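# Roll the whiteboard into the next room's yellow bay

## Task

Take the whiteboard through to the adjoining room and leave it standing in the yellow bay there, every one of its four wheels fully within the taped outline and none touching the tape. The task fails if the coffee table is not standing upright at the finish, if the sliding door is banged open or closed, or if the robot falls over or is left leaning. Anything that stays in place only because the robot is holding it does not count.

## Robot and tools

Robot: a Hello Robot Stretch 4, a single arm on an omni-wheel base. A lift rides up and down a mast, a telescoping arm reaches forward from it, and it ends in a three-joint wrist (yaw, pitch, roll) with a two-finger gripper. The robot is about 1.6 m tall and its base rim lies within 0.23 m of the base origin. Now and then a loose object may get a brief outside push.

Frames: the base frame sits on the floor under the base centre, with x forward, y left and z up. hand_pose, the point between the fingers 0.015 m behind the tips, is reported in this frame and may be slightly wrong. The odometry frame is the base frame as it was when the scene began. base_odometry comes from wheel rotation only, so slipping shows up as travel. Heading is positive to the left, within -3.142..3.142. If turned_by_wheels and turned_by_imu differ by more than about 0.1 rad, the robot probably bumped into something or slid, and the heading error is roughly their difference. base_tilt is in degrees, positive for leaning forward or right, with a constant bias of up to about 1.5.

execute_actions(actions, cameras): actions is a list holding one action, or empty to just read state and images. An action contains "base", "joints" or both, plus optional "pace" and "contact_limits". Alternatively it is {"end_of_arm": "enable_torque"} by itself, which re-enables wrist or gripper motors that switched off. All motions in an action start together.
- base: exactly one relative move from where the base last reported itself. translate_m is a straight drive in metres, forward positive, -2..2. strafe_m is a sideways move in metres, left positive, -2..2. rotate_rad turns in place, counter-clockwise positive, -3.2..3.2.
- joints: absolute targets by name. lift_m 0..1.2 m. arm_m 0..0.55 m extension. wrist_yaw_rad -1.134..4.276, where 0 is forward, positive is left, 3.14 is folded back, and above 3.4 the arm may block it. wrist_pitch_rad -1.117..4.259, where 0 is level and 1.57 points down. wrist_roll_rad -1.117..4.259, where 0 has the fingers level and positive is clockwise seen from behind. gripper_m 0..0.08 m, the finger gap. A joint target out of range gets clipped and the result notes this. An unknown key or any other bad value rejects the entire call.
- pace: "slow"/"default"/"fast"/"max", giving base speeds of 0.1/0.3/0.4/0.6 m/s and turn rates of 1/2/3/4 rad/s. With the lift above 0.2 these are capped further, down to 0.3 m/s and 1 rad/s at 1.2.
- contact_limits: only {"arm_m": 0..0.75}, default 0.5. Lower values stop at a lighter push.
A joint or base you leave out may keep pushing toward its old target. No action runs longer than 15 s. cameras takes a list drawn from head_camera, head_left_camera, head_right_camera, wrist_camera and all; leaving it out means all, and [] means none. If a result reports a stop, the remaining calls in that reply are skipped.

wait(seconds 0..10): nothing new is commanded; returns state and images. zoom_image(camera, region [x0,y0,x1,y1], pixels, at most 504x504): a sharper crop of that camera's latest image. read_manual: licence texts only. finished_scene(scene 1..2): ends the scene for good and reports success, so the goal must already be met and stable.

Result lines: base_status and joint_status give how each motion ended. "done" for the base means the wheels turned the commanded amount, even if they slipped. off_target means it stopped short and may still be pushing. contact_stop_at_<key> means the part hit something; lift, arm or wheels go slack (a slack lift can sink and slack wheels can roll). limit_stop_at_tilt means the lean exceeds 6 degrees and the lift, arm and wheels are slack until it rights. limit_stop_at_own_body means a self-collision was prevented; moving away from the body is still allowed. torque_fault means a wrist or gripper motor went limp until enable_torque is sent. on_its_own lists things you did not command, and "held at" there gives the target being held. lidar_m has 12 sectors of 30 degrees, the first straight ahead and then counter-clockwise (4th left, 7th behind, 10th right). "-" means nothing seen or closer than 0.25 m. It covers about 0.15 m up to robot height and can miss glass or thin legs. wrist_depth_mm is a 7x7 grid of median depths, 100..2000 mm. motor_effort is in % of maximum, peak in brackets; wheel values are positive for turning right. If an effort at rest is outside its rest range, that part is pushing on something or carrying a load.

Gripper: to grasp, command a gap narrower than the object. off_target afterwards means something is held. Gripper effort staying more than about 50 from 0 causes a torque fault and the object can fall.

Cameras: head_camera is at the mast top looking forward and down; turn the base to look elsewhere. head_left_camera and head_right_camera are fisheyes aimed more steeply down that also show the base and arm. wrist_camera looks along the fingers. Calibration (K, distortion, T_world_to_cam mapping the base frame into the camera) was given for scene 1 and is slightly off.

To unfold at the start, send lift_m 0.4 with wrist_yaw_rad 0. Avoid: slamming the sliding door, knocking the coffee table over, tipping (driving or turning with more than 1 kg held and arm_m above 0.2, especially fast, or hard pulls with the gripper high), torque faults, drops and hard impacts. Leave the whiteboard resting free, not held.

Each tool is called after "Call:" by a JSON object that holds its "api" and its "payload", one argument or row to a line.

## Session

I'll start by looking at the current state and camera images.

Call:
{"api": "execute_actions", "payload": {
  "actions": []
}}

Scene clock: 0.00 s.
base_odometry: x=+0.000 y=+0.000 heading=+0.000 (m, m, rad; odometry frame)
turned_by_wheels: +0.000 (rad since the last result)
turned_by_imu: +0.000 (rad since the last result)
base_tilt: forward=-0.2 right=-0.5 (deg)
lidar_m: 1.03 1.06 1.48 1.81 1.23 0.67 0.58 0.58 0.68 0.87 0.89 1.05
base_status: not commanded
joint_positions: lift_m=+0.189 arm_m=-0.002 wrist_yaw_rad=+3.157 wrist_pitch_rad=+0.003 wrist_roll_rad=-0.003 gripper_m=+0.040
joint_status: not commanded
motor_effort: lift_m=+20 arm_m=+0 wrist_yaw_rad=+0 wrist_pitch_rad=-9 wrist_roll_rad=+3 gripper_m=-1 wheel_0=-1 wheel_1=-1 wheel_2=+1 (%)
hand_pose: x=-0.0446 y=+0.0842 z=+0.3663 quat_wxyz=(-0.008, -0.002, -0.002, +1.000) (m; base frame)
wrist_depth_mm: - 128 136 750 788 831 878 / - 109 137 759 798 831 891 / - 116 138 759 809 854 878 / 142 140 723 759 809 842 904 / 220 699 732 778 820 854 917 / 220 699 121 778 142 854 904 / 213 - - - - - 891
pictures: head_camera, head_left_camera, head_right_camera, wrist_camera
Images, in order (width x height): head_camera 420x560, head_left_camera 420x672, head_right_camera 420x672, wrist_camera 616x392.

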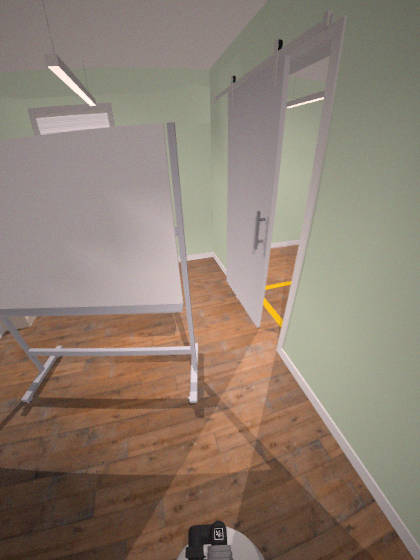

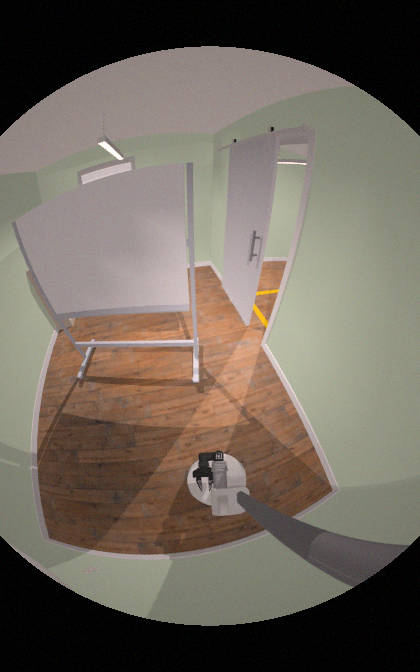

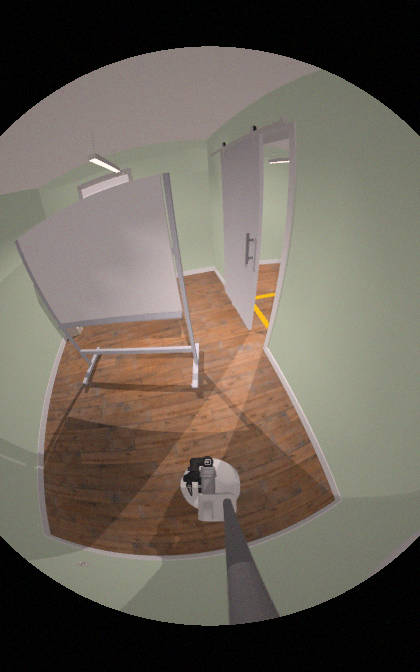

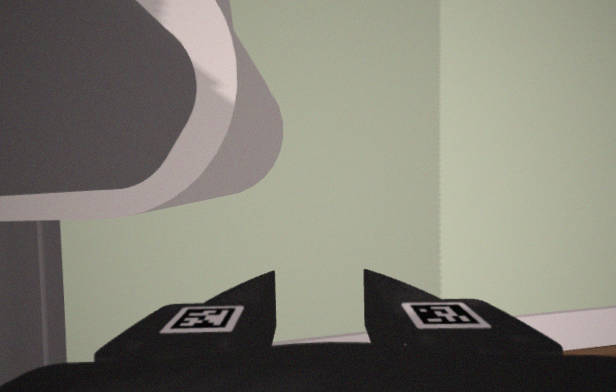

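Call:
{"api": "zoom_image", "payload": {
  "camera": "head_camera",
  "region": [180, 0, 420, 400]
}}

Call:
{"api": "zoom_image", "payload": {
  "camera": "head_camera",
  "region": [0, 250, 240, 430]
}}

Region (180, 0, 420, 400) of head_camera's 420x560 image, scaled by 1.260, with more detail than that image has; it fills the left 302 columns of this view, and the rest is white.

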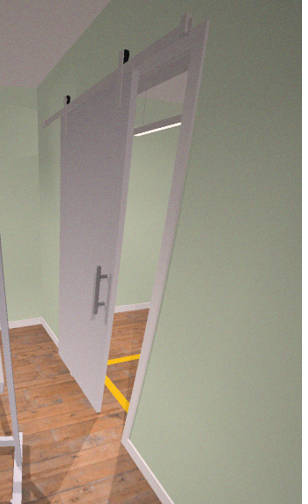

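Region (0, 250, 240, 430) of head_camera's 420x560 image, scaled by 2.100, with more detail than that image has; it fills the top 378 rows of this view, and the rest is white.

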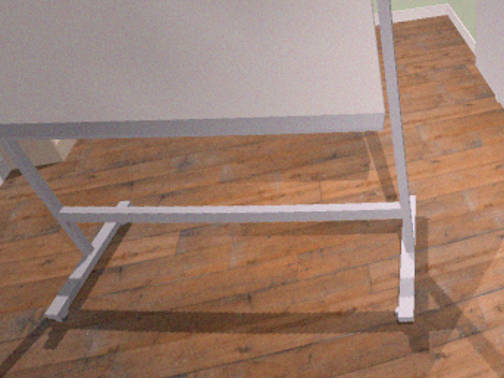

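Call:
{"api": "execute_actions", "payload": {
  "actions": [
    {"base": {"rotate_rad": -1.32}, "joints": {"lift_m": 0.7, "wrist_yaw_rad": 0.0, "wrist_pitch_rad": 1.5, "gripper_m": 0.0}}
  ]
}}

Scene clock: 41.37 s.
base_odometry: x=+0.000 y=+0.000 heading=-1.320 (m, m, rad; odometry frame)
turned_by_wheels: -1.320 (rad since the last result)
turned_by_imu: -1.321 (rad since the last result)
base_tilt: forward=-0.1 right=-0.5 (deg)
lidar_m: 0.88 0.91 1.28 0.90 1.22 1.92 1.80 0.88 0.62 0.59 0.61 0.83
base_status: done
joint_positions: lift_m=+0.700 arm_m=-0.002 wrist_yaw_rad=+0.000 wrist_pitch_rad=+1.501 wrist_roll_rad=-0.003 gripper_m=+0.000
joint_status: all done
motor_effort: lift_m=+24(26) arm_m=+0(0) wrist_yaw_rad=-2(8) wrist_pitch_rad=-2(6) wrist_roll_rad=+2(3) gripper_m=+0(1) wheel_0=+1(8) wheel_1=+1(8) wheel_2=+1(7) (%)
hand_pose: x=+0.1843 y=-0.0874 z=+0.6657 quat_wxyz=(+0.731, -0.001, +0.682, +0.001) (m; base frame)
wrist_depth_mm: 854 831 842 842 842 831 759 / 842 831 842 842 831 831 759 / 842 842 831 842 831 820 759 / 842 842 842 842 820 831 759 / 842 831 615 615 820 820 768 / 831 831 615 133 820 820 768 / 831 820 - - - 820 768
pictures: head_camera, head_left_camera, head_right_camera, wrist_camera
camera_calibration (this result's frames):
wrist_camera: T_world_to_cam=[[-0.0237469, -0.999573, -0.0170107, -0.0625739], [-0.999613, 0.0239876, -0.0140903, 0.243935], [0.0144923, 0.0166695, -0.999756, 0.822111], [0, 0, 0, 1]] pos_world=[0.23044, -0.0821028, 0.824283]
Images, in order (width x height): head_camera 420x560, head_left_camera 420x672, head_right_camera 420x672, wrist_camera 616x392.

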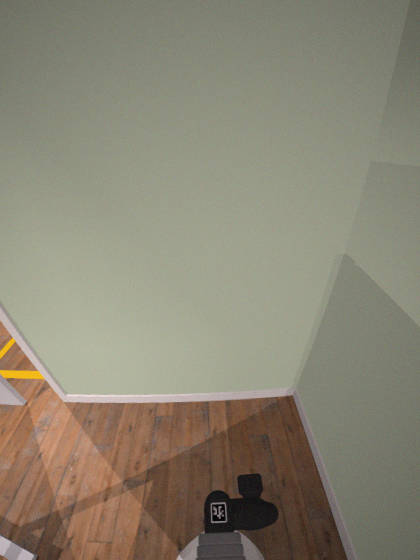

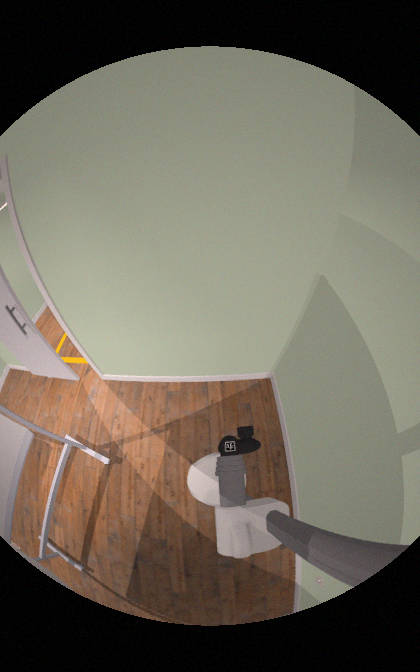

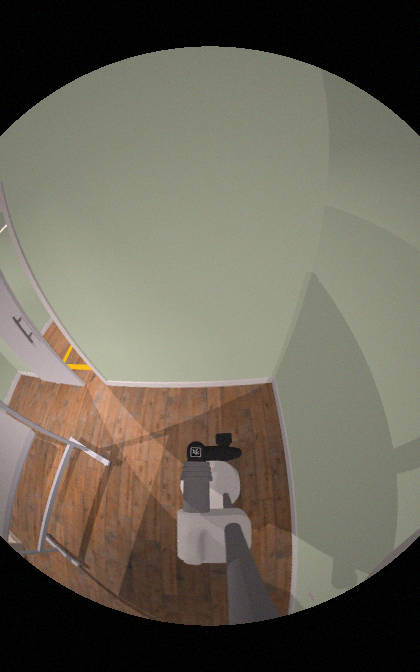

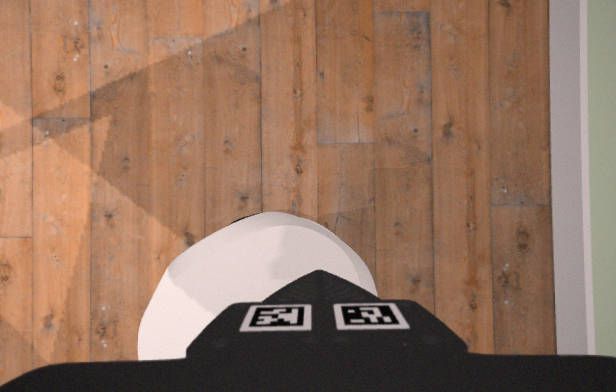

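Call:
{"api": "execute_actions", "payload": {
  "actions": [
    {"base": {"translate_m": 0.5}}
  ],
  "cameras": []
}}

Call:
{"api": "execute_actions", "payload": {
  "actions": [
    {"base": {"strafe_m": 1.0}}
  ],
  "cameras": ["head_camera", "head_left_camera"]
}}

Scene clock: 46.57 s.
base_odometry: x=+0.124 y=-0.484 heading=-1.320 (m, m, rad; odometry frame)
turned_by_wheels: +0.000 (rad since the last result)
turned_by_imu: -0.004 (rad since the last result)
base_tilt: forward=+0.0 right=-0.6 (deg)
lidar_m: 0.37 0.40 0.56 1.30 1.01 1.86 2.30 0.86 0.63 0.57 0.54 0.40
base_status: done
joint_positions: lift_m=+0.700 arm_m=-0.002 wrist_yaw_rad=+0.000 wrist_pitch_rad=+1.500 wrist_roll_rad=-0.003 gripper_m=+0.000
joint_status: not commanded
motor_effort: lift_m=+23(24) arm_m=+0(0) wrist_yaw_rad=-1(2) wrist_pitch_rad=+0(0) wrist_roll_rad=+2(2) gripper_m=+2(0) wheel_0=+1(7) wheel_1=+1(6) wheel_2=+1(11) (%)
hand_pose: x=+0.1843 y=-0.0874 z=+0.6658 quat_wxyz=(+0.732, -0.001, +0.682, +0.001) (m; base frame)
wrist_depth_mm: 379 382 379 384 389 394 397 / 554 559 559 569 574 585 597 / 854 842 831 842 820 820 750 / 831 842 842 842 831 820 759 / 831 831 609 609 831 820 768 / 842 831 609 133 831 820 768 / 842 842 - - - 820 759
pictures: none
No camera images: the call's "cameras" was empty. Leave "cameras" out to get every camera's image.

Scene clock: 51.23 s.
base_odometry: x=+1.093 y=-0.236 heading=-1.319 (m, m, rad; odometry frame)
turned_by_wheels: +0.000 (rad since the last result)
turned_by_imu: -0.001 (rad since the last result)
base_tilt: forward=-0.1 right=-0.6 (deg)
lidar_m: 0.36 0.38 0.55 1.31 2.23 0.35 0.35 2.29 1.64 1.56 0.55 0.39
base_status: done
joint_positions: lift_m=+0.700 arm_m=-0.002 wrist_yaw_rad=+0.000 wrist_pitch_rad=+1.500 wrist_roll_rad=-0.003 gripper_m=+0.000
joint_status: not commanded
motor_effort: lift_m=+23(23) arm_m=+0(0) wrist_yaw_rad=+0(1) wrist_pitch_rad=+0(1) wrist_roll_rad=+1(3) gripper_m=+1(0) wheel_0=+0(10) wheel_1=+1(10) wheel_2=+0(2) (%)
hand_pose: x=+0.1843 y=-0.0874 z=+0.6658 quat_wxyz=(+0.732, -0.001, +0.682, +0.001) (m; base frame)
wrist_depth_mm: 854 359 366 370 373 377 379 / 842 831 539 544 549 559 569 / 831 842 820 831 831 820 820 / 842 831 831 831 831 820 831 / 831 831 621 615 820 831 820 / 831 831 615 133 831 820 820 / 842 831 - - - 820 820
pictures: head_camera, head_left_camera
Images, in order (width x height): head_camera 420x560, head_left_camera 420x672.

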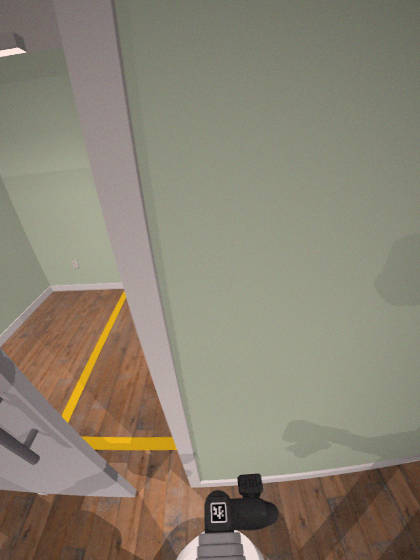

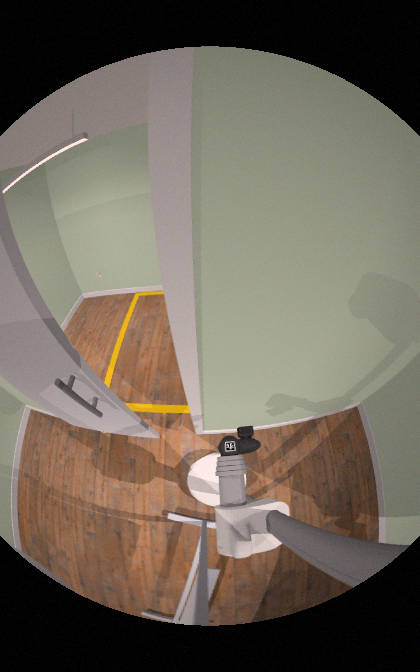

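Call:
{"api": "execute_actions", "payload": {
  "actions": [
    {"base": {"strafe_m": 0.39}}
  ]
}}

Scene clock: 64.93 s.
base_odometry: x=+1.471 y=-0.139 heading=-1.319 (m, m, rad; odometry frame)
turned_by_wheels: +0.000 (rad since the last result)
turned_by_imu: -0.002 (rad since the last result)
base_tilt: forward=-0.1 right=-0.5 (deg)
lidar_m: 0.32 0.28 0.46 1.52 1.85 2.19 0.73 0.36 0.51 1.56 0.53 0.43
base_status: done
joint_positions: lift_m=+0.700 arm_m=-0.002 wrist_yaw_rad=+0.000 wrist_pitch_rad=+1.500 wrist_roll_rad=-0.003 gripper_m=+0.000
joint_status: not commanded
motor_effort: lift_m=+23(23) arm_m=+0(0) wrist_yaw_rad=+0(1) wrist_pitch_rad=+0(0) wrist_roll_rad=+2(2) gripper_m=+1(2) wheel_0=+0(10) wheel_1=+1(9) wheel_2=+0(2) (%)
hand_pose: x=+0.1843 y=-0.0874 z=+0.6658 quat_wxyz=(+0.732, -0.001, +0.682, +0.001) (m; base frame)
wrist_depth_mm: 240 324 831 842 831 375 373 / 349 353 831 831 715 554 564 / 654 661 820 842 820 831 820 / 842 831 842 831 831 831 820 / 831 842 609 615 831 820 820 / 842 831 615 133 820 820 809 / 831 842 - - - 820 820
pictures: head_camera, head_left_camera, head_right_camera, wrist_camera
camera_calibration (this result's frames):
wrist_camera: T_world_to_cam=[[-0.0238548, -0.999571, -0.0170159, -0.0625493], [-0.999607, 0.0240992, -0.014307, 0.244126], [0.0147109, 0.0166679, -0.999753, 0.822176], [0, 0, 0, 1]] pos_world=[0.230443, -0.0821096, 0.824401]
Images, in order (width x height): head_camera 420x560, head_left_camera 420x672, head_right_camera 420x672, wrist_camera 616x392.

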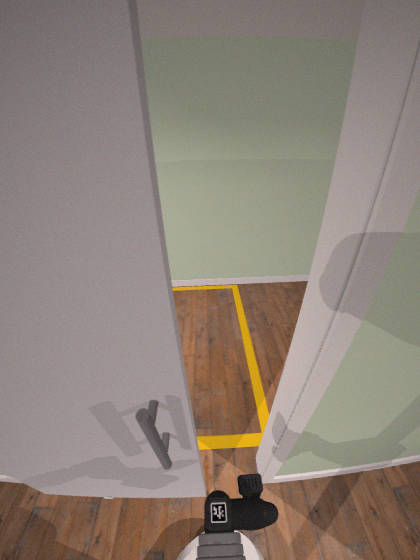

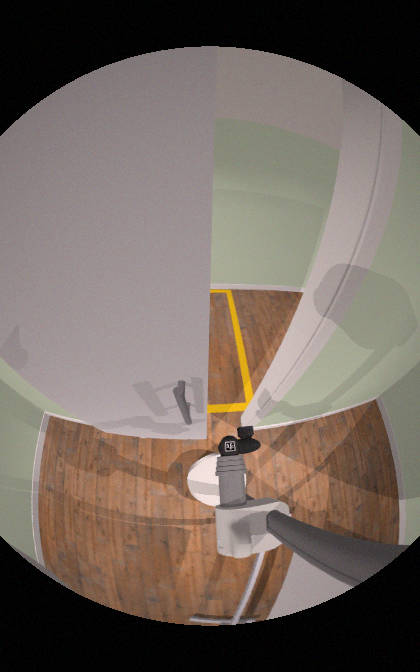

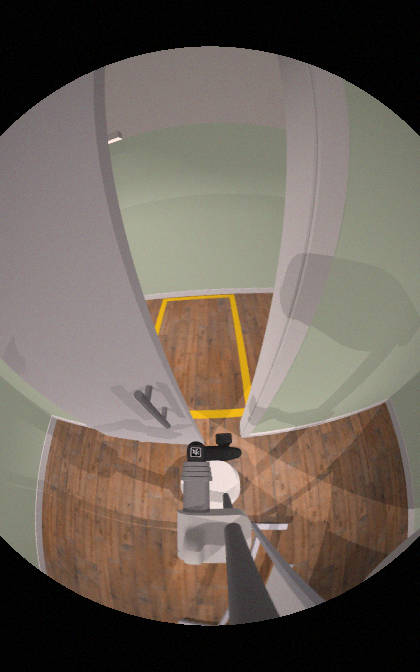

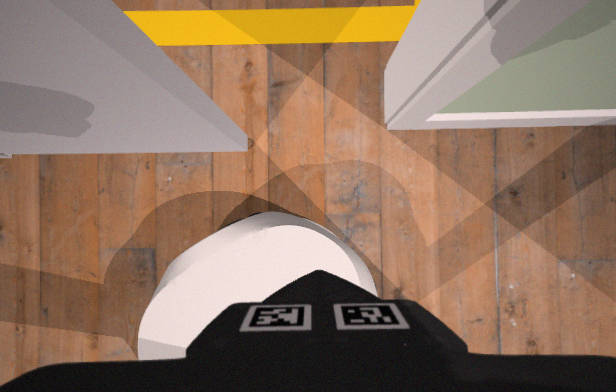

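Call:
{"api": "execute_actions", "payload": {
  "actions": [
    {"base": {"strafe_m": -0.035}, "pace": "slow"}
  ],
  "cameras": []
}}

Call:
{"api": "execute_actions", "payload": {
  "actions": [
    {"joints": {"arm_m": 0.3}, "contact_limits": {"arm_m": 0.2}}
  ],
  "cameras": ["head_camera", "head_left_camera", "wrist_camera"]
}}

Scene clock: 71.20 s.
base_odometry: x=+1.437 y=-0.147 heading=-1.320 (m, m, rad; odometry frame)
turned_by_wheels: +0.000 (rad since the last result)
turned_by_imu: -0.002 (rad since the last result)
base_tilt: forward=-0.1 right=-0.6 (deg)
lidar_m: 0.31 0.28 0.47 1.54 1.89 2.23 0.67 0.38 0.56 1.55 0.52 0.42
base_status: done
joint_positions: lift_m=+0.700 arm_m=-0.002 wrist_yaw_rad=+0.000 wrist_pitch_rad=+1.500 wrist_roll_rad=-0.003 gripper_m=+0.000
joint_status: not commanded
motor_effort: lift_m=+23(23) arm_m=+0(0) wrist_yaw_rad=+0(2) wrist_pitch_rad=-1(1) wrist_roll_rad=+2(2) gripper_m=+0(0) wheel_0=+2(8) wheel_1=-4(7) wheel_2=+0(2) (%)
hand_pose: x=+0.1843 y=-0.0874 z=+0.6658 quat_wxyz=(+0.732, -0.001, +0.682, +0.001) (m; base frame)
wrist_depth_mm: 265 842 842 831 554 347 379 / 351 399 842 842 627 554 564 / 654 654 831 831 842 831 831 / 842 831 831 842 831 820 820 / 842 831 615 615 831 820 820 / 842 831 615 132 820 820 820 / 842 831 - - - 831 809
pictures: none
No camera images: the call's "cameras" was empty. Leave "cameras" out to get every camera's image.

Scene clock: 73.23 s.
base_odometry: x=+1.437 y=-0.147 heading=-1.320 (m, m, rad; odometry frame)
turned_by_wheels: +0.000 (rad since the last result)
turned_by_imu: -0.001 (rad since the last result)
base_tilt: forward=-0.1 right=-0.6 (deg)
lidar_m: 0.33 0.28 0.47 1.52 1.87 2.22 0.68 0.38 0.54 1.58 0.55 0.40
base_status: not commanded
joint_positions: lift_m=+0.700 arm_m=+0.299 wrist_yaw_rad=+0.000 wrist_pitch_rad=+1.500 wrist_roll_rad=-0.003 gripper_m=+0.000
joint_status: all done
motor_effort: lift_m=+23(23) arm_m=+8(9) wrist_yaw_rad=+0(2) wrist_pitch_rad=+0(1) wrist_roll_rad=+2(2) gripper_m=-1(1) wheel_0=+2(2) wheel_1=-4(4) wheel_2=+1(0) (%)
contact_limits: arm_m 0.2
hand_pose: x=+0.4844 y=-0.0874 z=+0.6658 quat_wxyz=(+0.732, -0.001, +0.682, +0.001) (m; base frame)
wrist_depth_mm: 842 842 842 831 842 831 820 / 842 831 842 842 831 820 831 / 842 831 831 831 820 820 820 / 842 842 831 831 831 820 820 / 831 831 831 831 564 271 196 / 564 559 627 133 389 273 195 / 397 421 - - - 256 -
pictures: head_camera, head_left_camera, wrist_camera
camera_calibration (this result's frames):
wrist_camera: T_world_to_cam=[[-0.0235931, -0.999577, -0.0170167, -0.0555139], [-0.99961, 0.0238414, -0.0145399, 0.544261], [0.0149394, 0.016667, -0.999749, 0.817651], [0, 0, 0, 1]] pos_world=[0.530523, -0.0820941, 0.824415]
Images, in order (width x height): head_camera 420x560, head_left_camera 420x672, wrist_camera 616x392.

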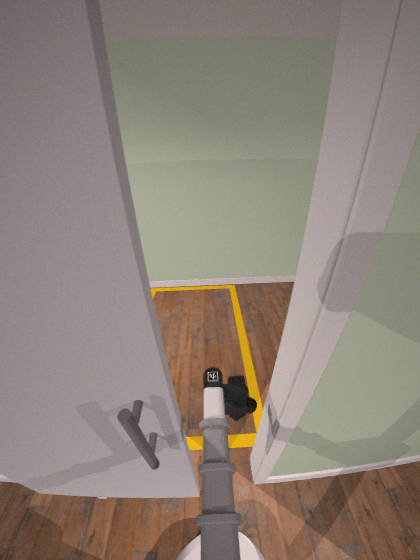

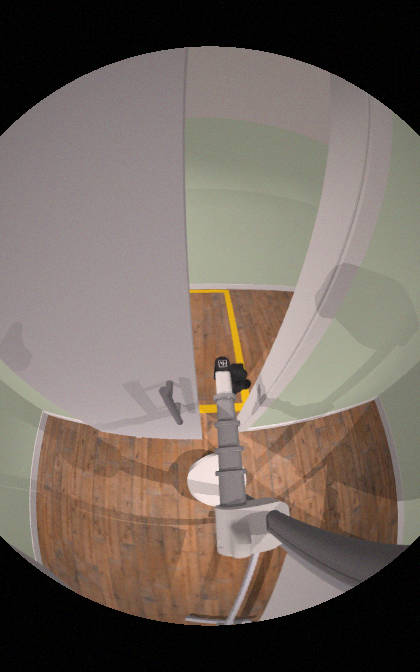

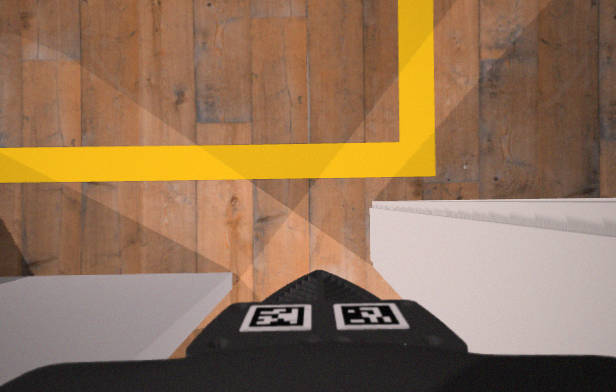

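Call:
{"api": "execute_actions", "payload": {
  "actions": [
    {"base": {"strafe_m": 0.25}, "pace": "slow"}
  ],
  "cameras": ["head_camera", "head_left_camera", "wrist_camera"]
}}

Scene clock: 79.00 s.
base_odometry: x=+1.679 y=-0.085 heading=-1.320 (m, m, rad; odometry frame)
turned_by_wheels: -0.001 (rad since the last result)
turned_by_imu: -0.005 (rad since the last result)
base_tilt: forward=+0.0 right=-0.5 (deg)
lidar_m: 0.31 0.27 0.47 1.50 1.58 2.18 1.19 0.38 0.47 1.57 0.58 0.63
base_status: done
joint_positions: lift_m=+0.700 arm_m=+0.299 wrist_yaw_rad=+0.000 wrist_pitch_rad=+1.500 wrist_roll_rad=-0.003 gripper_m=+0.000
joint_status: not commanded
motor_effort: lift_m=+23(23) arm_m=+8(8) wrist_yaw_rad=-1(1) wrist_pitch_rad=+0(1) wrist_roll_rad=+2(3) gripper_m=-1(1) wheel_0=-5(20) wheel_1=+2(8) wheel_2=-4(8) (%)
hand_pose: x=+0.4845 y=-0.0874 z=+0.6658 quat_wxyz=(+0.732, -0.001, +0.682, +0.001) (m; base frame)
wrist_depth_mm: 831 842 842 831 831 831 820 / 842 842 831 831 831 831 809 / 831 831 831 842 831 831 820 / 842 831 831 831 820 831 820 / 627 831 831 820 831 831 559 / 569 569 559 133 809 820 820 / 404 410 - - - 820 820
pictures: head_camera, head_left_camera, wrist_camera
camera_calibration (this result's frames):
wrist_camera: T_world_to_cam=[[-0.0238089, -0.999572, -0.0170119, -0.0554147], [-0.999608, 0.0240539, -0.0143413, 0.54417], [0.0147444, 0.0166638, -0.999752, 0.817744], [0, 0, 0, 1]] pos_world=[0.53058, -0.0821071, 0.824403]
Images, in order (width x height): head_camera 420x560, head_left_camera 420x672, wrist_camera 616x392.

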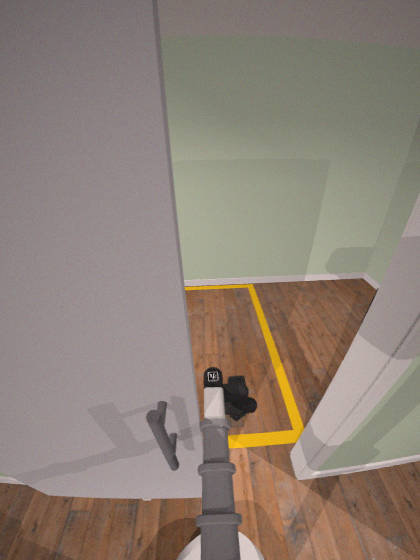

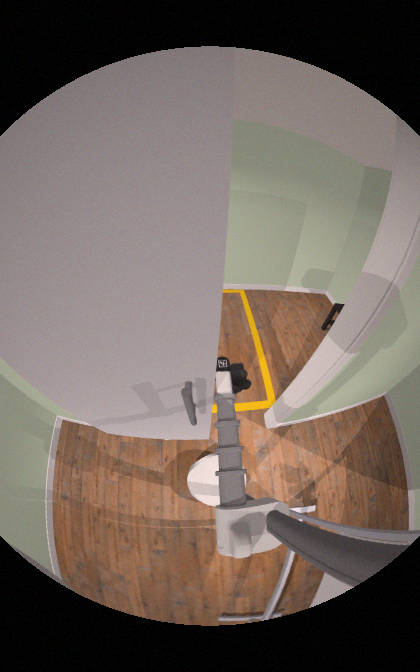

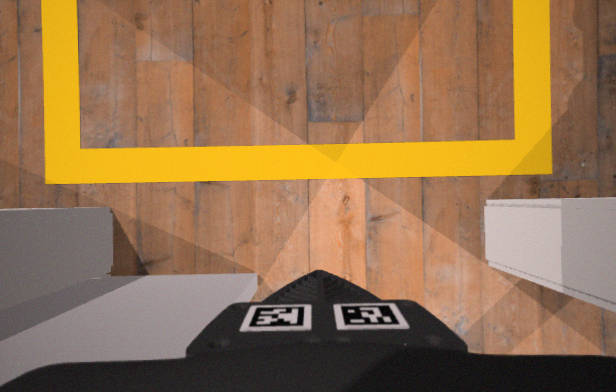

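Call:
{"api": "execute_actions", "payload": {
  "actions": [
    {"base": {"strafe_m": 0.3}, "pace": "slow"}
  ],
  "cameras": ["head_camera", "head_left_camera", "wrist_camera"]
}}

Scene clock: 85.90 s.
base_odometry: x=+1.969 y=-0.011 heading=-1.320 (m, m, rad; odometry frame)
turned_by_wheels: +0.000 (rad since the last result)
turned_by_imu: -0.005 (rad since the last result)
base_tilt: forward=-0.1 right=-0.6 (deg)
lidar_m: 0.32 0.26 0.45 1.23 1.28 1.73 1.58 0.96 0.76 1.60 0.85 2.53
base_status: done
joint_positions: lift_m=+0.700 arm_m=+0.299 wrist_yaw_rad=+0.000 wrist_pitch_rad=+1.500 wrist_roll_rad=-0.003 gripper_m=+0.000
joint_status: not commanded
motor_effort: lift_m=+23(23) arm_m=+8(8) wrist_yaw_rad=-1(1) wrist_pitch_rad=+0(0) wrist_roll_rad=+2(2) gripper_m=+0(0) wheel_0=-6(18) wheel_1=+3(6) wheel_2=-2(4) (%)
hand_pose: x=+0.4845 y=-0.0874 z=+0.6658 quat_wxyz=(+0.732, -0.001, +0.682, +0.001) (m; base frame)
wrist_depth_mm: 842 842 842 820 831 820 831 / 854 831 831 831 831 820 820 / 831 842 831 831 820 831 820 / 831 842 842 831 831 820 820 / 202 296 569 842 820 820 809 / 201 296 462 133 831 820 809 / 193 296 - - - 820 820
pictures: head_camera, head_left_camera, wrist_camera
camera_calibration (this result's frames):
wrist_camera: T_world_to_cam=[[-0.0238088, -0.999572, -0.017012, -0.0554145], [-0.999608, 0.0240538, -0.0143415, 0.544179], [0.0147445, 0.0166638, -0.999752, 0.817744], [0, 0, 0, 1]] pos_world=[0.530589, -0.0821071, 0.824403]
Images, in order (width x height): head_camera 420x560, head_left_camera 420x672, wrist_camera 616x392.

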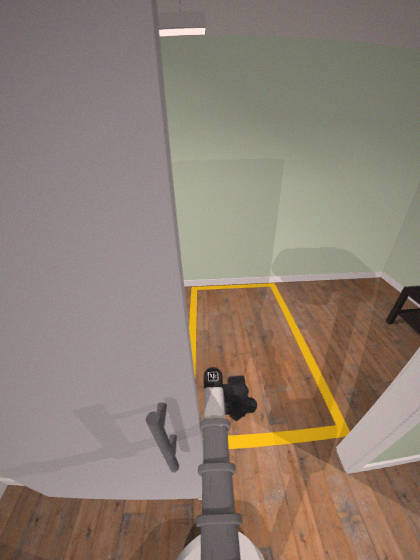

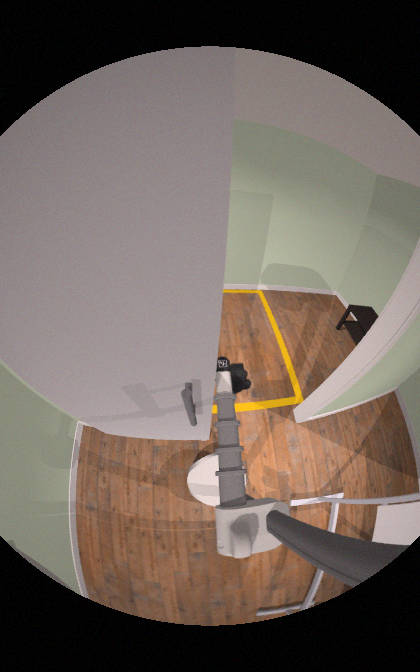

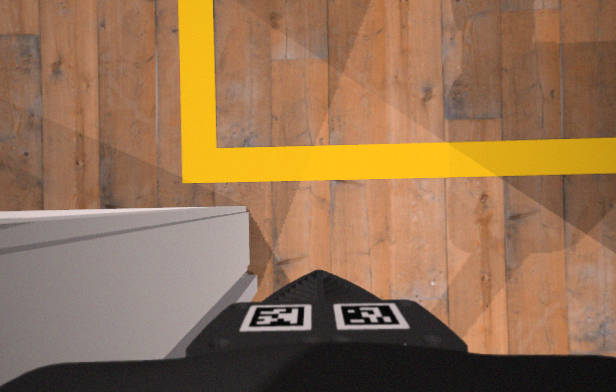

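Call:
{"api": "execute_actions", "payload": {
  "actions": [
    {"base": {"strafe_m": -0.875}, "joints": {"arm_m": 0.0, "lift_m": 0.42, "gripper_m": 0.08}}
  ],
  "cameras": ["head_left_camera"]
}}

Scene clock: 121.47 s.
base_odometry: x=+1.122 y=-0.228 heading=-1.320 (m, m, rad; odometry frame)
turned_by_wheels: +0.000 (rad since the last result)
turned_by_imu: -0.002 (rad since the last result)
base_tilt: forward=+0.0 right=-0.6 (deg)
lidar_m: 0.37 0.40 0.96 1.03 2.21 2.37 0.32 2.34 1.69 1.59 0.55 0.39
base_status: done
joint_positions: lift_m=+0.420 arm_m=+0.001 wrist_yaw_rad=+0.000 wrist_pitch_rad=+1.501 wrist_roll_rad=-0.003 gripper_m=+0.080
joint_status: all done
motor_effort: lift_m=+17(25) arm_m=-8(9) wrist_yaw_rad=-1(3) wrist_pitch_rad=-1(2) wrist_roll_rad=+2(2) gripper_m=+3(3) wheel_0=+2(9) wheel_1=+1(10) wheel_2=+1(1) (%)
hand_pose: x=+0.1873 y=-0.0874 z=+0.3864 quat_wxyz=(+0.732, -0.001, +0.682, +0.001) (m; base frame)
wrist_depth_mm: 554 342 366 370 375 379 384 / 554 554 492 504 508 521 530 / 549 549 549 549 544 539 544 / 549 544 549 549 544 544 544 / 549 549 336 351 544 539 539 / 549 232 149 325 327 128 539 / - - 131 - - - -
pictures: head_left_camera
Images, in order (width x height): head_left_camera 420x672.

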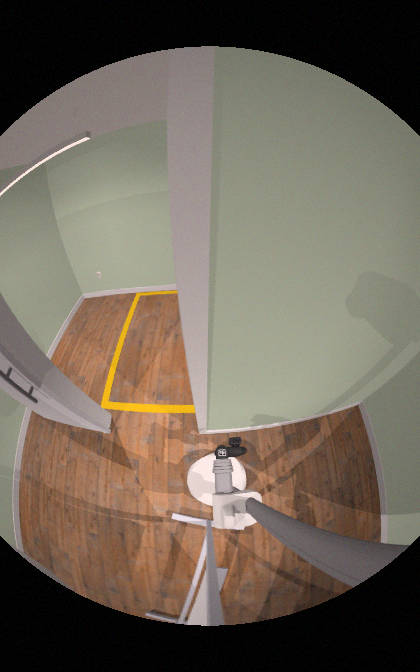

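Call:
{"api": "execute_actions", "payload": {
  "actions": [
    {"base": {"translate_m": 0.03}, "pace": "slow"}
  ],
  "cameras": []
}}

Call:
{"api": "execute_actions", "payload": {
  "actions": [
    {"base": {"rotate_rad": 3.15}}
  ]
}}

Scene clock: 126.37 s.
base_odometry: x=+1.129 y=-0.257 heading=-1.320 (m, m, rad; odometry frame)
turned_by_wheels: +0.000 (rad since the last result)
turned_by_imu: -0.002 (rad since the last result)
base_tilt: forward=-0.1 right=-0.6 (deg)
lidar_m: 0.34 0.34 0.94 1.00 2.20 0.42 0.36 2.33 1.69 1.52 0.52 0.37
base_status: done
joint_positions: lift_m=+0.420 arm_m=+0.001 wrist_yaw_rad=+0.000 wrist_pitch_rad=+1.501 wrist_roll_rad=-0.003 gripper_m=+0.080
joint_status: not commanded
motor_effort: lift_m=+16(16) arm_m=-8(8) wrist_yaw_rad=-1(2) wrist_pitch_rad=+0(2) wrist_roll_rad=+2(2) gripper_m=+3(2) wheel_0=+3(4) wheel_1=+4(5) wheel_2=-3(10) (%)
hand_pose: x=+0.1873 y=-0.0874 z=+0.3864 quat_wxyz=(+0.732, -0.001, +0.682, +0.001) (m; base frame)
wrist_depth_mm: 271 289 301 303 306 312 317 / 554 439 439 445 452 452 452 / 554 554 549 544 544 539 544 / 554 554 544 544 539 544 539 / 554 549 334 353 544 539 539 / 549 233 149 327 327 128 535 / - - 131 - - - -
pictures: none
No camera images: the call's "cameras" was empty. Leave "cameras" out to get every camera's image.

Scene clock: 129.23 s.
base_odometry: x=+1.129 y=-0.257 heading=+1.830 (m, m, rad; odometry frame)
turned_by_wheels: +3.150 (rad since the last result)
turned_by_imu: +3.146 (rad since the last result)
base_tilt: forward=-0.2 right=-0.5 (deg)
lidar_m: 0.35 2.29 1.67 1.38 0.50 0.35 0.34 0.37 0.95 1.00 2.20 0.39
base_status: done
joint_positions: lift_m=+0.420 arm_m=+0.002 wrist_yaw_rad=+0.000 wrist_pitch_rad=+1.500 wrist_roll_rad=-0.003 gripper_m=+0.080
joint_status: not commanded
motor_effort: lift_m=+17(17) arm_m=-9(9) wrist_yaw_rad=-2(2) wrist_pitch_rad=+0(2) wrist_roll_rad=+2(2) gripper_m=+1(3) wheel_0=-2(9) wheel_1=-1(7) wheel_2=-2(9) (%)
hand_pose: x=+0.1874 y=-0.0874 z=+0.3863 quat_wxyz=(+0.732, -0.001, +0.682, +0.001) (m; base frame)
wrist_depth_mm: 554 452 449 449 549 544 544 / 554 549 554 445 445 539 544 / 549 549 549 544 549 544 544 / 554 549 549 544 544 539 539 / 554 544 336 351 539 539 544 / 549 232 149 325 327 128 539 / - - 131 - - - -
pictures: head_camera, head_left_camera, head_right_camera, wrist_camera
camera_calibration (this result's frames):
wrist_camera: T_world_to_cam=[[-0.02376, -0.999573, -0.0170227, -0.0672451], [-0.999608, 0.0240061, -0.0144006, 0.243236], [0.0148031, 0.0166738, -0.999751, 0.542655], [0, 0, 0, 1]] pos_world=[0.23351, -0.0821037, 0.544878]
Images, in order (width x height): head_camera 420x560, head_left_camera 420x672, head_right_camera 420x672, wrist_camera 616x392.

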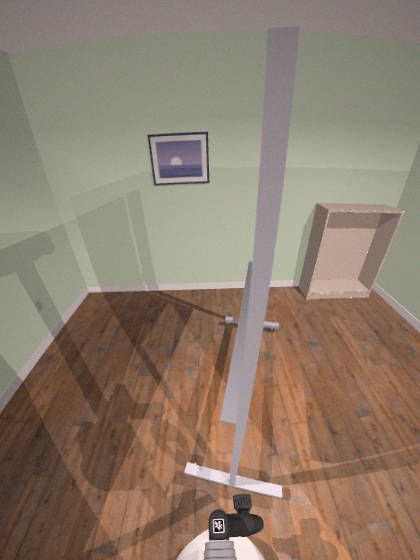

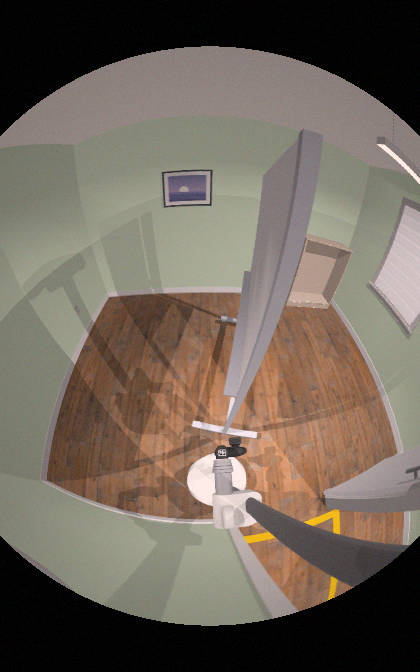

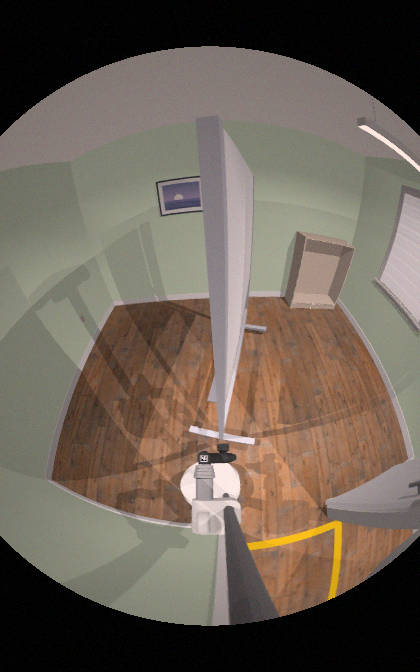

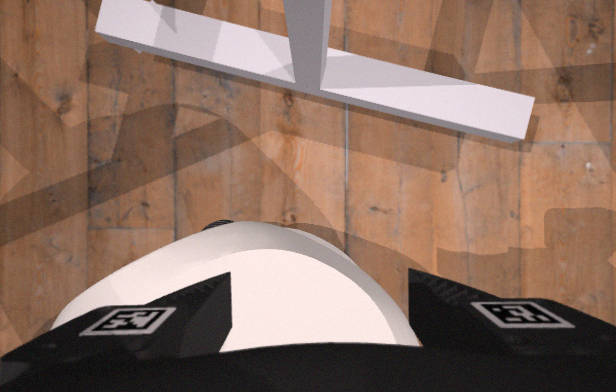

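Call:
{"api": "execute_actions", "payload": {
  "actions": [
    {"joints": {"wrist_pitch_rad": 0.0}}
  ],
  "cameras": ["head_camera", "wrist_camera"]
}}

Scene clock: 134.23 s.
base_odometry: x=+1.129 y=-0.257 heading=+1.830 (m, m, rad; odometry frame)
turned_by_wheels: +0.000 (rad since the last result)
turned_by_imu: -0.002 (rad since the last result)
base_tilt: forward=-0.1 right=-0.6 (deg)
lidar_m: 0.34 2.27 1.68 1.38 0.50 0.36 0.35 0.35 0.95 1.00 2.21 0.35
base_status: not commanded
joint_positions: lift_m=+0.420 arm_m=+0.001 wrist_yaw_rad=+0.000 wrist_pitch_rad=+0.003 wrist_roll_rad=-0.003 gripper_m=+0.080
joint_status: all done
motor_effort: lift_m=+17(17) arm_m=-8(9) wrist_yaw_rad=-1(0) wrist_pitch_rad=-8(13) wrist_roll_rad=+2(2) gripper_m=+1(2) wheel_0=-2(2) wheel_1=-1(1) wheel_2=-3(3) (%)
hand_pose: x=+0.3850 y=-0.0874 z=+0.5978 quat_wxyz=(+1.000, -0.002, +0.002, +0.000) (m; base frame)
wrist_depth_mm: - - - 132 597 - - / - - - 134 591 - - / - - - 135 - - - / - - - 137 - - - / - - - 138 - - - / 1983 1042 149 138 1008 128 1863 / - - 131 - - - -
pictures: head_camera, wrist_camera
camera_calibration (this result's frames):
wrist_camera: T_world_to_cam=[[0.0152669, -0.999568, -0.0251152, -0.0691297], [-0.0593648, 0.0241677, -0.997944, 0.669739], [0.99812, 0.0167264, -0.0589702, -0.189836], [0, 0, 0, 1]] pos_world=[0.230293, -0.0821105, 0.655431]
Images, in order (width x height): head_camera 420x560, wrist_camera 616x392.

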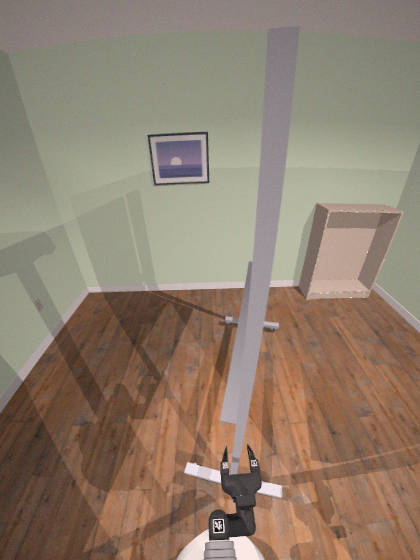

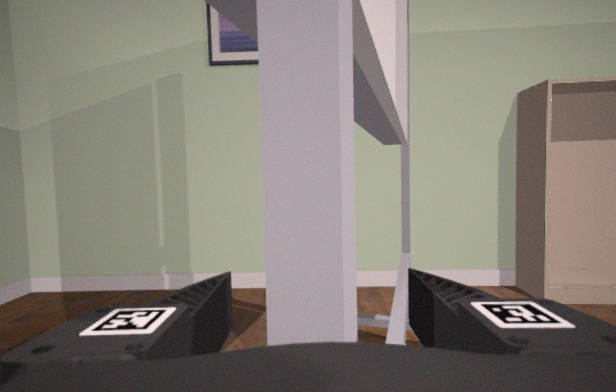

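Call:
{"api": "execute_actions", "payload": {
  "actions": [
    {"base": {"strafe_m": -0.25}, "joints": {"arm_m": 0.02}, "pace": "slow"}
  ],
  "cameras": ["head_camera", "head_left_camera", "wrist_camera"]
}}

Scene clock: 141.50 s.
base_odometry: x=+1.370 y=-0.193 heading=+1.830 (m, m, rad; odometry frame)
turned_by_wheels: +0.000 (rad since the last result)
turned_by_imu: -0.002 (rad since the last result)
base_tilt: forward=-0.2 right=-0.6 (deg)
lidar_m: 0.37 0.40 1.92 1.38 0.52 0.38 2.41 2.52 0.71 1.32 1.96 0.38
base_status: done
joint_positions: lift_m=+0.420 arm_m=+0.019 wrist_yaw_rad=+0.005 wrist_pitch_rad=+0.003 wrist_roll_rad=-0.003 gripper_m=+0.080
joint_status: all done
on_its_own: wrist_yaw_rad is at rest, and its effort (-15) is outside its rest range (-13 to +13)
motor_effort: lift_m=+17(17) arm_m=+8(11) wrist_yaw_rad=-15(28) wrist_pitch_rad=-8(8) wrist_roll_rad=+2(3) gripper_m=+3(0) wheel_0=+6(15) wheel_1=-4(10) wheel_2=+0(2) (%)
hand_pose: x=+0.4026 y=-0.0863 z=+0.5979 quat_wxyz=(+1.000, -0.002, +0.001, +0.003) (m; base frame)
wrist_depth_mm: - - 122 254 - - - / - - 123 364 - - 1983 / - - 124 654 - - - / - - 125 1430 - - - / - - 126 1464 - - - / - 1042 127 768 1430 128 1808 / - - 127 - - - -
pictures: head_camera, head_left_camera, wrist_camera
camera_calibration (this result's frames):
wrist_camera: T_world_to_cam=[[0.0202573, -0.99948, -0.0251051, -0.0703424], [-0.0588812, 0.023874, -0.997979, 0.670684], [0.998059, 0.0216945, -0.058367, -0.20726], [0, 0, 0, 1]] pos_world=[0.247773, -0.0818212, 0.655466]
Images, in order (width x height): head_camera 420x560, head_left_camera 420x672, wrist_camera 616x392.

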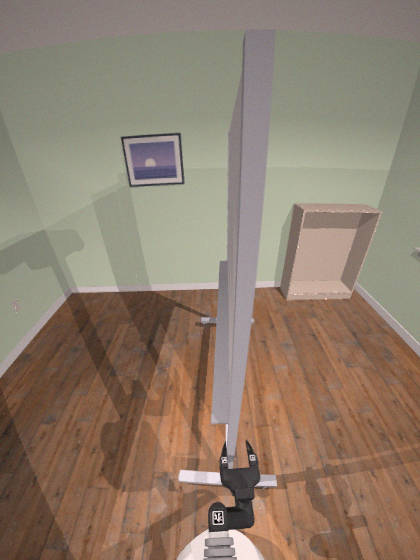

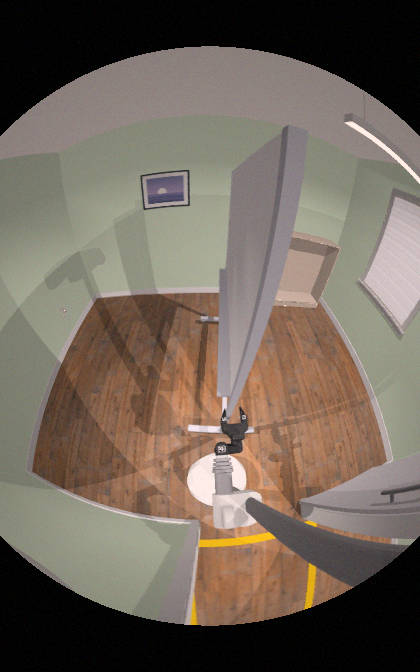

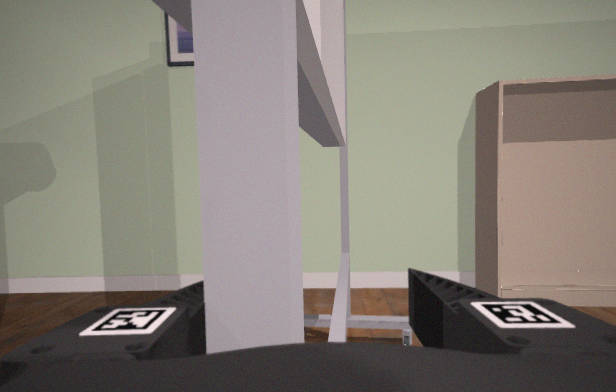

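Call:
{"api": "execute_actions", "payload": {
  "actions": [
    {"base": {"strafe_m": -0.2}, "pace": "slow"}
  ],
  "cameras": ["head_left_camera", "wrist_camera"]
}}

Scene clock: 146.40 s.
base_odometry: x=+1.564 y=-0.142 heading=+1.830 (m, m, rad; odometry frame)
turned_by_wheels: +0.000 (rad since the last result)
turned_by_imu: -0.001 (rad since the last result)
base_tilt: forward=-0.1 right=-0.6 (deg)
lidar_m: 0.36 2.42 2.14 1.40 0.51 0.50 2.39 0.63 0.55 1.31 1.75 0.42
base_status: done
joint_positions: lift_m=+0.420 arm_m=+0.019 wrist_yaw_rad=+0.006 wrist_pitch_rad=+0.003 wrist_roll_rad=-0.003 gripper_m=+0.080
joint_status: not commanded
on_its_own: wrist_yaw_rad is at rest, and its effort (-18) is outside its rest range (-13 to +13)
motor_effort: lift_m=+17(17) arm_m=+8(8) wrist_yaw_rad=-18(22) wrist_pitch_rad=-7(8) wrist_roll_rad=+1(2) gripper_m=+1(0) wheel_0=+7(12) wheel_1=-2(8) wheel_2=+0(2) (%)
hand_pose: x=+0.4028 y=-0.0862 z=+0.5979 quat_wxyz=(+1.000, -0.002, +0.001, +0.003) (m; base frame)
wrist_depth_mm: - - 123 - - - - / - - 125 - - - 1983 / - - 126 - - - - / - - 127 - - - 1983 / - - 128 - - - - / - 1025 129 1430 1576 128 1756 / - - 129 - - - -
pictures: head_left_camera, wrist_camera
camera_calibration (this result's frames):
wrist_camera: T_world_to_cam=[[0.0210084, -0.999464, -0.0251049, -0.0704872], [-0.0589157, 0.0238292, -0.997979, 0.670697], [0.998042, 0.022445, -0.0583835, -0.207362], [0, 0, 0, 1]] pos_world=[0.247951, -0.0817773, 0.655465]
Images, in order (width x height): head_left_camera 420x672, wrist_camera 616x392.

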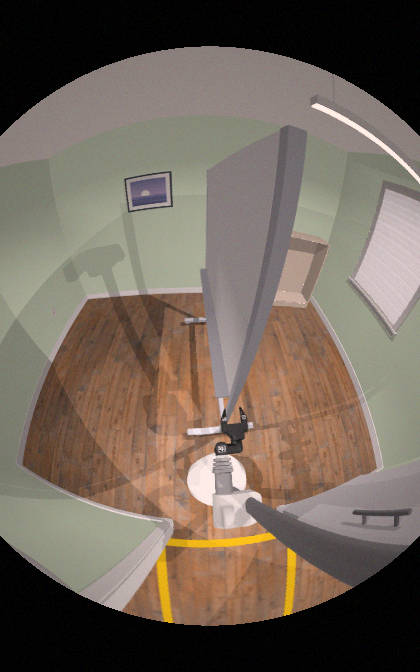

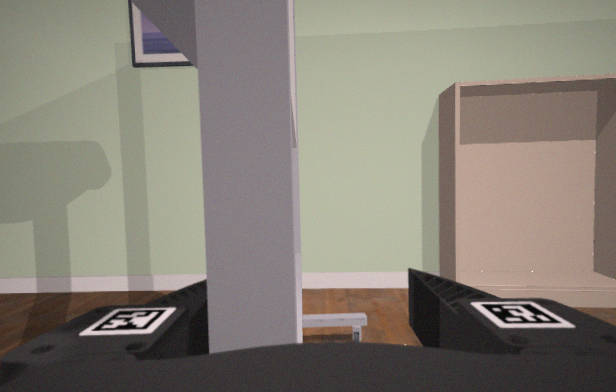

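Call:
{"api": "execute_actions", "payload": {
  "actions": [
    {"base": {"strafe_m": 0.022}, "joints": {"arm_m": 0.03}, "pace": "slow"}
  ],
  "cameras": []
}}

Call:
{"api": "execute_actions", "payload": {
  "actions": [
    {"joints": {"gripper_m": 0.015}}
  ],
  "cameras": ["wrist_camera"]
}}

Scene clock: 150.47 s.
base_odometry: x=+1.542 y=-0.147 heading=+1.830 (m, m, rad; odometry frame)
turned_by_wheels: +0.000 (rad since the last result)
turned_by_imu: -0.002 (rad since the last result)
base_tilt: forward=-0.1 right=-0.6 (deg)
lidar_m: 0.36 2.40 2.12 1.37 0.50 0.49 2.39 0.70 0.56 1.31 1.75 0.41
base_status: done
joint_positions: lift_m=+0.420 arm_m=+0.028 wrist_yaw_rad=+0.000 wrist_pitch_rad=+0.003 wrist_roll_rad=-0.003 gripper_m=+0.080
joint_status: all done
motor_effort: lift_m=+17(17) arm_m=+9(9) wrist_yaw_rad=-3(16) wrist_pitch_rad=-7(7) wrist_roll_rad=+2(1) gripper_m=+2(1) wheel_0=-3(7) wheel_1=+3(6) wheel_2=+0(1) (%)
hand_pose: x=+0.4121 y=-0.0874 z=+0.5979 quat_wxyz=(+1.000, -0.002, +0.001, +0.000) (m; base frame)
wrist_depth_mm: - - 249 114 - - - / - - - 115 - - - / - - - 116 - - 1983 / - - - 117 - - - / - - - 118 - - - / 1983 1042 149 119 1576 128 1808 / - - 131 - - - -
pictures: none
No camera images: the call's "cameras" was empty. Leave "cameras" out to get every camera's image.

Scene clock: 151.70 s.
base_odometry: x=+1.542 y=-0.147 heading=+1.831 (m, m, rad; odometry frame)
turned_by_wheels: +0.001 (rad since the last result)
turned_by_imu: +0.000 (rad since the last result)
base_tilt: forward=-0.2 right=-0.6 (deg)
lidar_m: 0.34 2.42 2.11 1.40 0.50 0.47 2.39 0.67 0.57 1.29 1.76 0.40
base_status: not commanded
joint_positions: lift_m=+0.420 arm_m=+0.029 wrist_yaw_rad=+0.006 wrist_pitch_rad=+0.002 wrist_roll_rad=-0.002 gripper_m=+0.029
joint_status: gripper_m off_target (ended at +0.029, target +0.015)
on_its_own: gripper_m is held at +0.024, not at your +0.015, by its contact guard: the fingers met something; wrist_yaw_rad is at rest, and its effort (-16) is outside its rest range (-13 to +13)
motor_effort: lift_m=+18(17) arm_m=+8(9) wrist_yaw_rad=-16(22) wrist_pitch_rad=-6(7) wrist_roll_rad=-2(2) gripper_m=-38(39) wheel_0=+3(3) wheel_1=+3(3) wheel_2=+0(0) (%)
hand_pose: x=+0.4127 y=-0.0862 z=+0.5979 quat_wxyz=(+1.000, -0.001, +0.001, +0.003) (m; base frame)
wrist_depth_mm: - - 251 113 - - - / - - - 114 - - 1983 / - - - 115 - - - / - - - 116 - - 1983 / - - - 118 - - - / 1983 1983 123 118 119 1808 1756 / 1464 - - - - - 1430
pictures: wrist_camera
camera_calibration (this result's frames):
wrist_camera: T_world_to_cam=[[0.0211902, -0.999426, -0.0264258, -0.0699378], [-0.0586153, 0.0251443, -0.997964, 0.671327], [0.998056, 0.022696, -0.0580489, -0.217432], [0, 0, 0, 1]] pos_world=[0.257842, -0.0818429, 0.65549]
Images, in order (width x height): wrist_camera 616x392.

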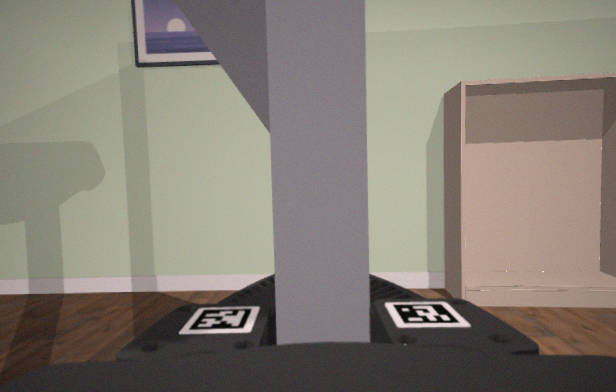

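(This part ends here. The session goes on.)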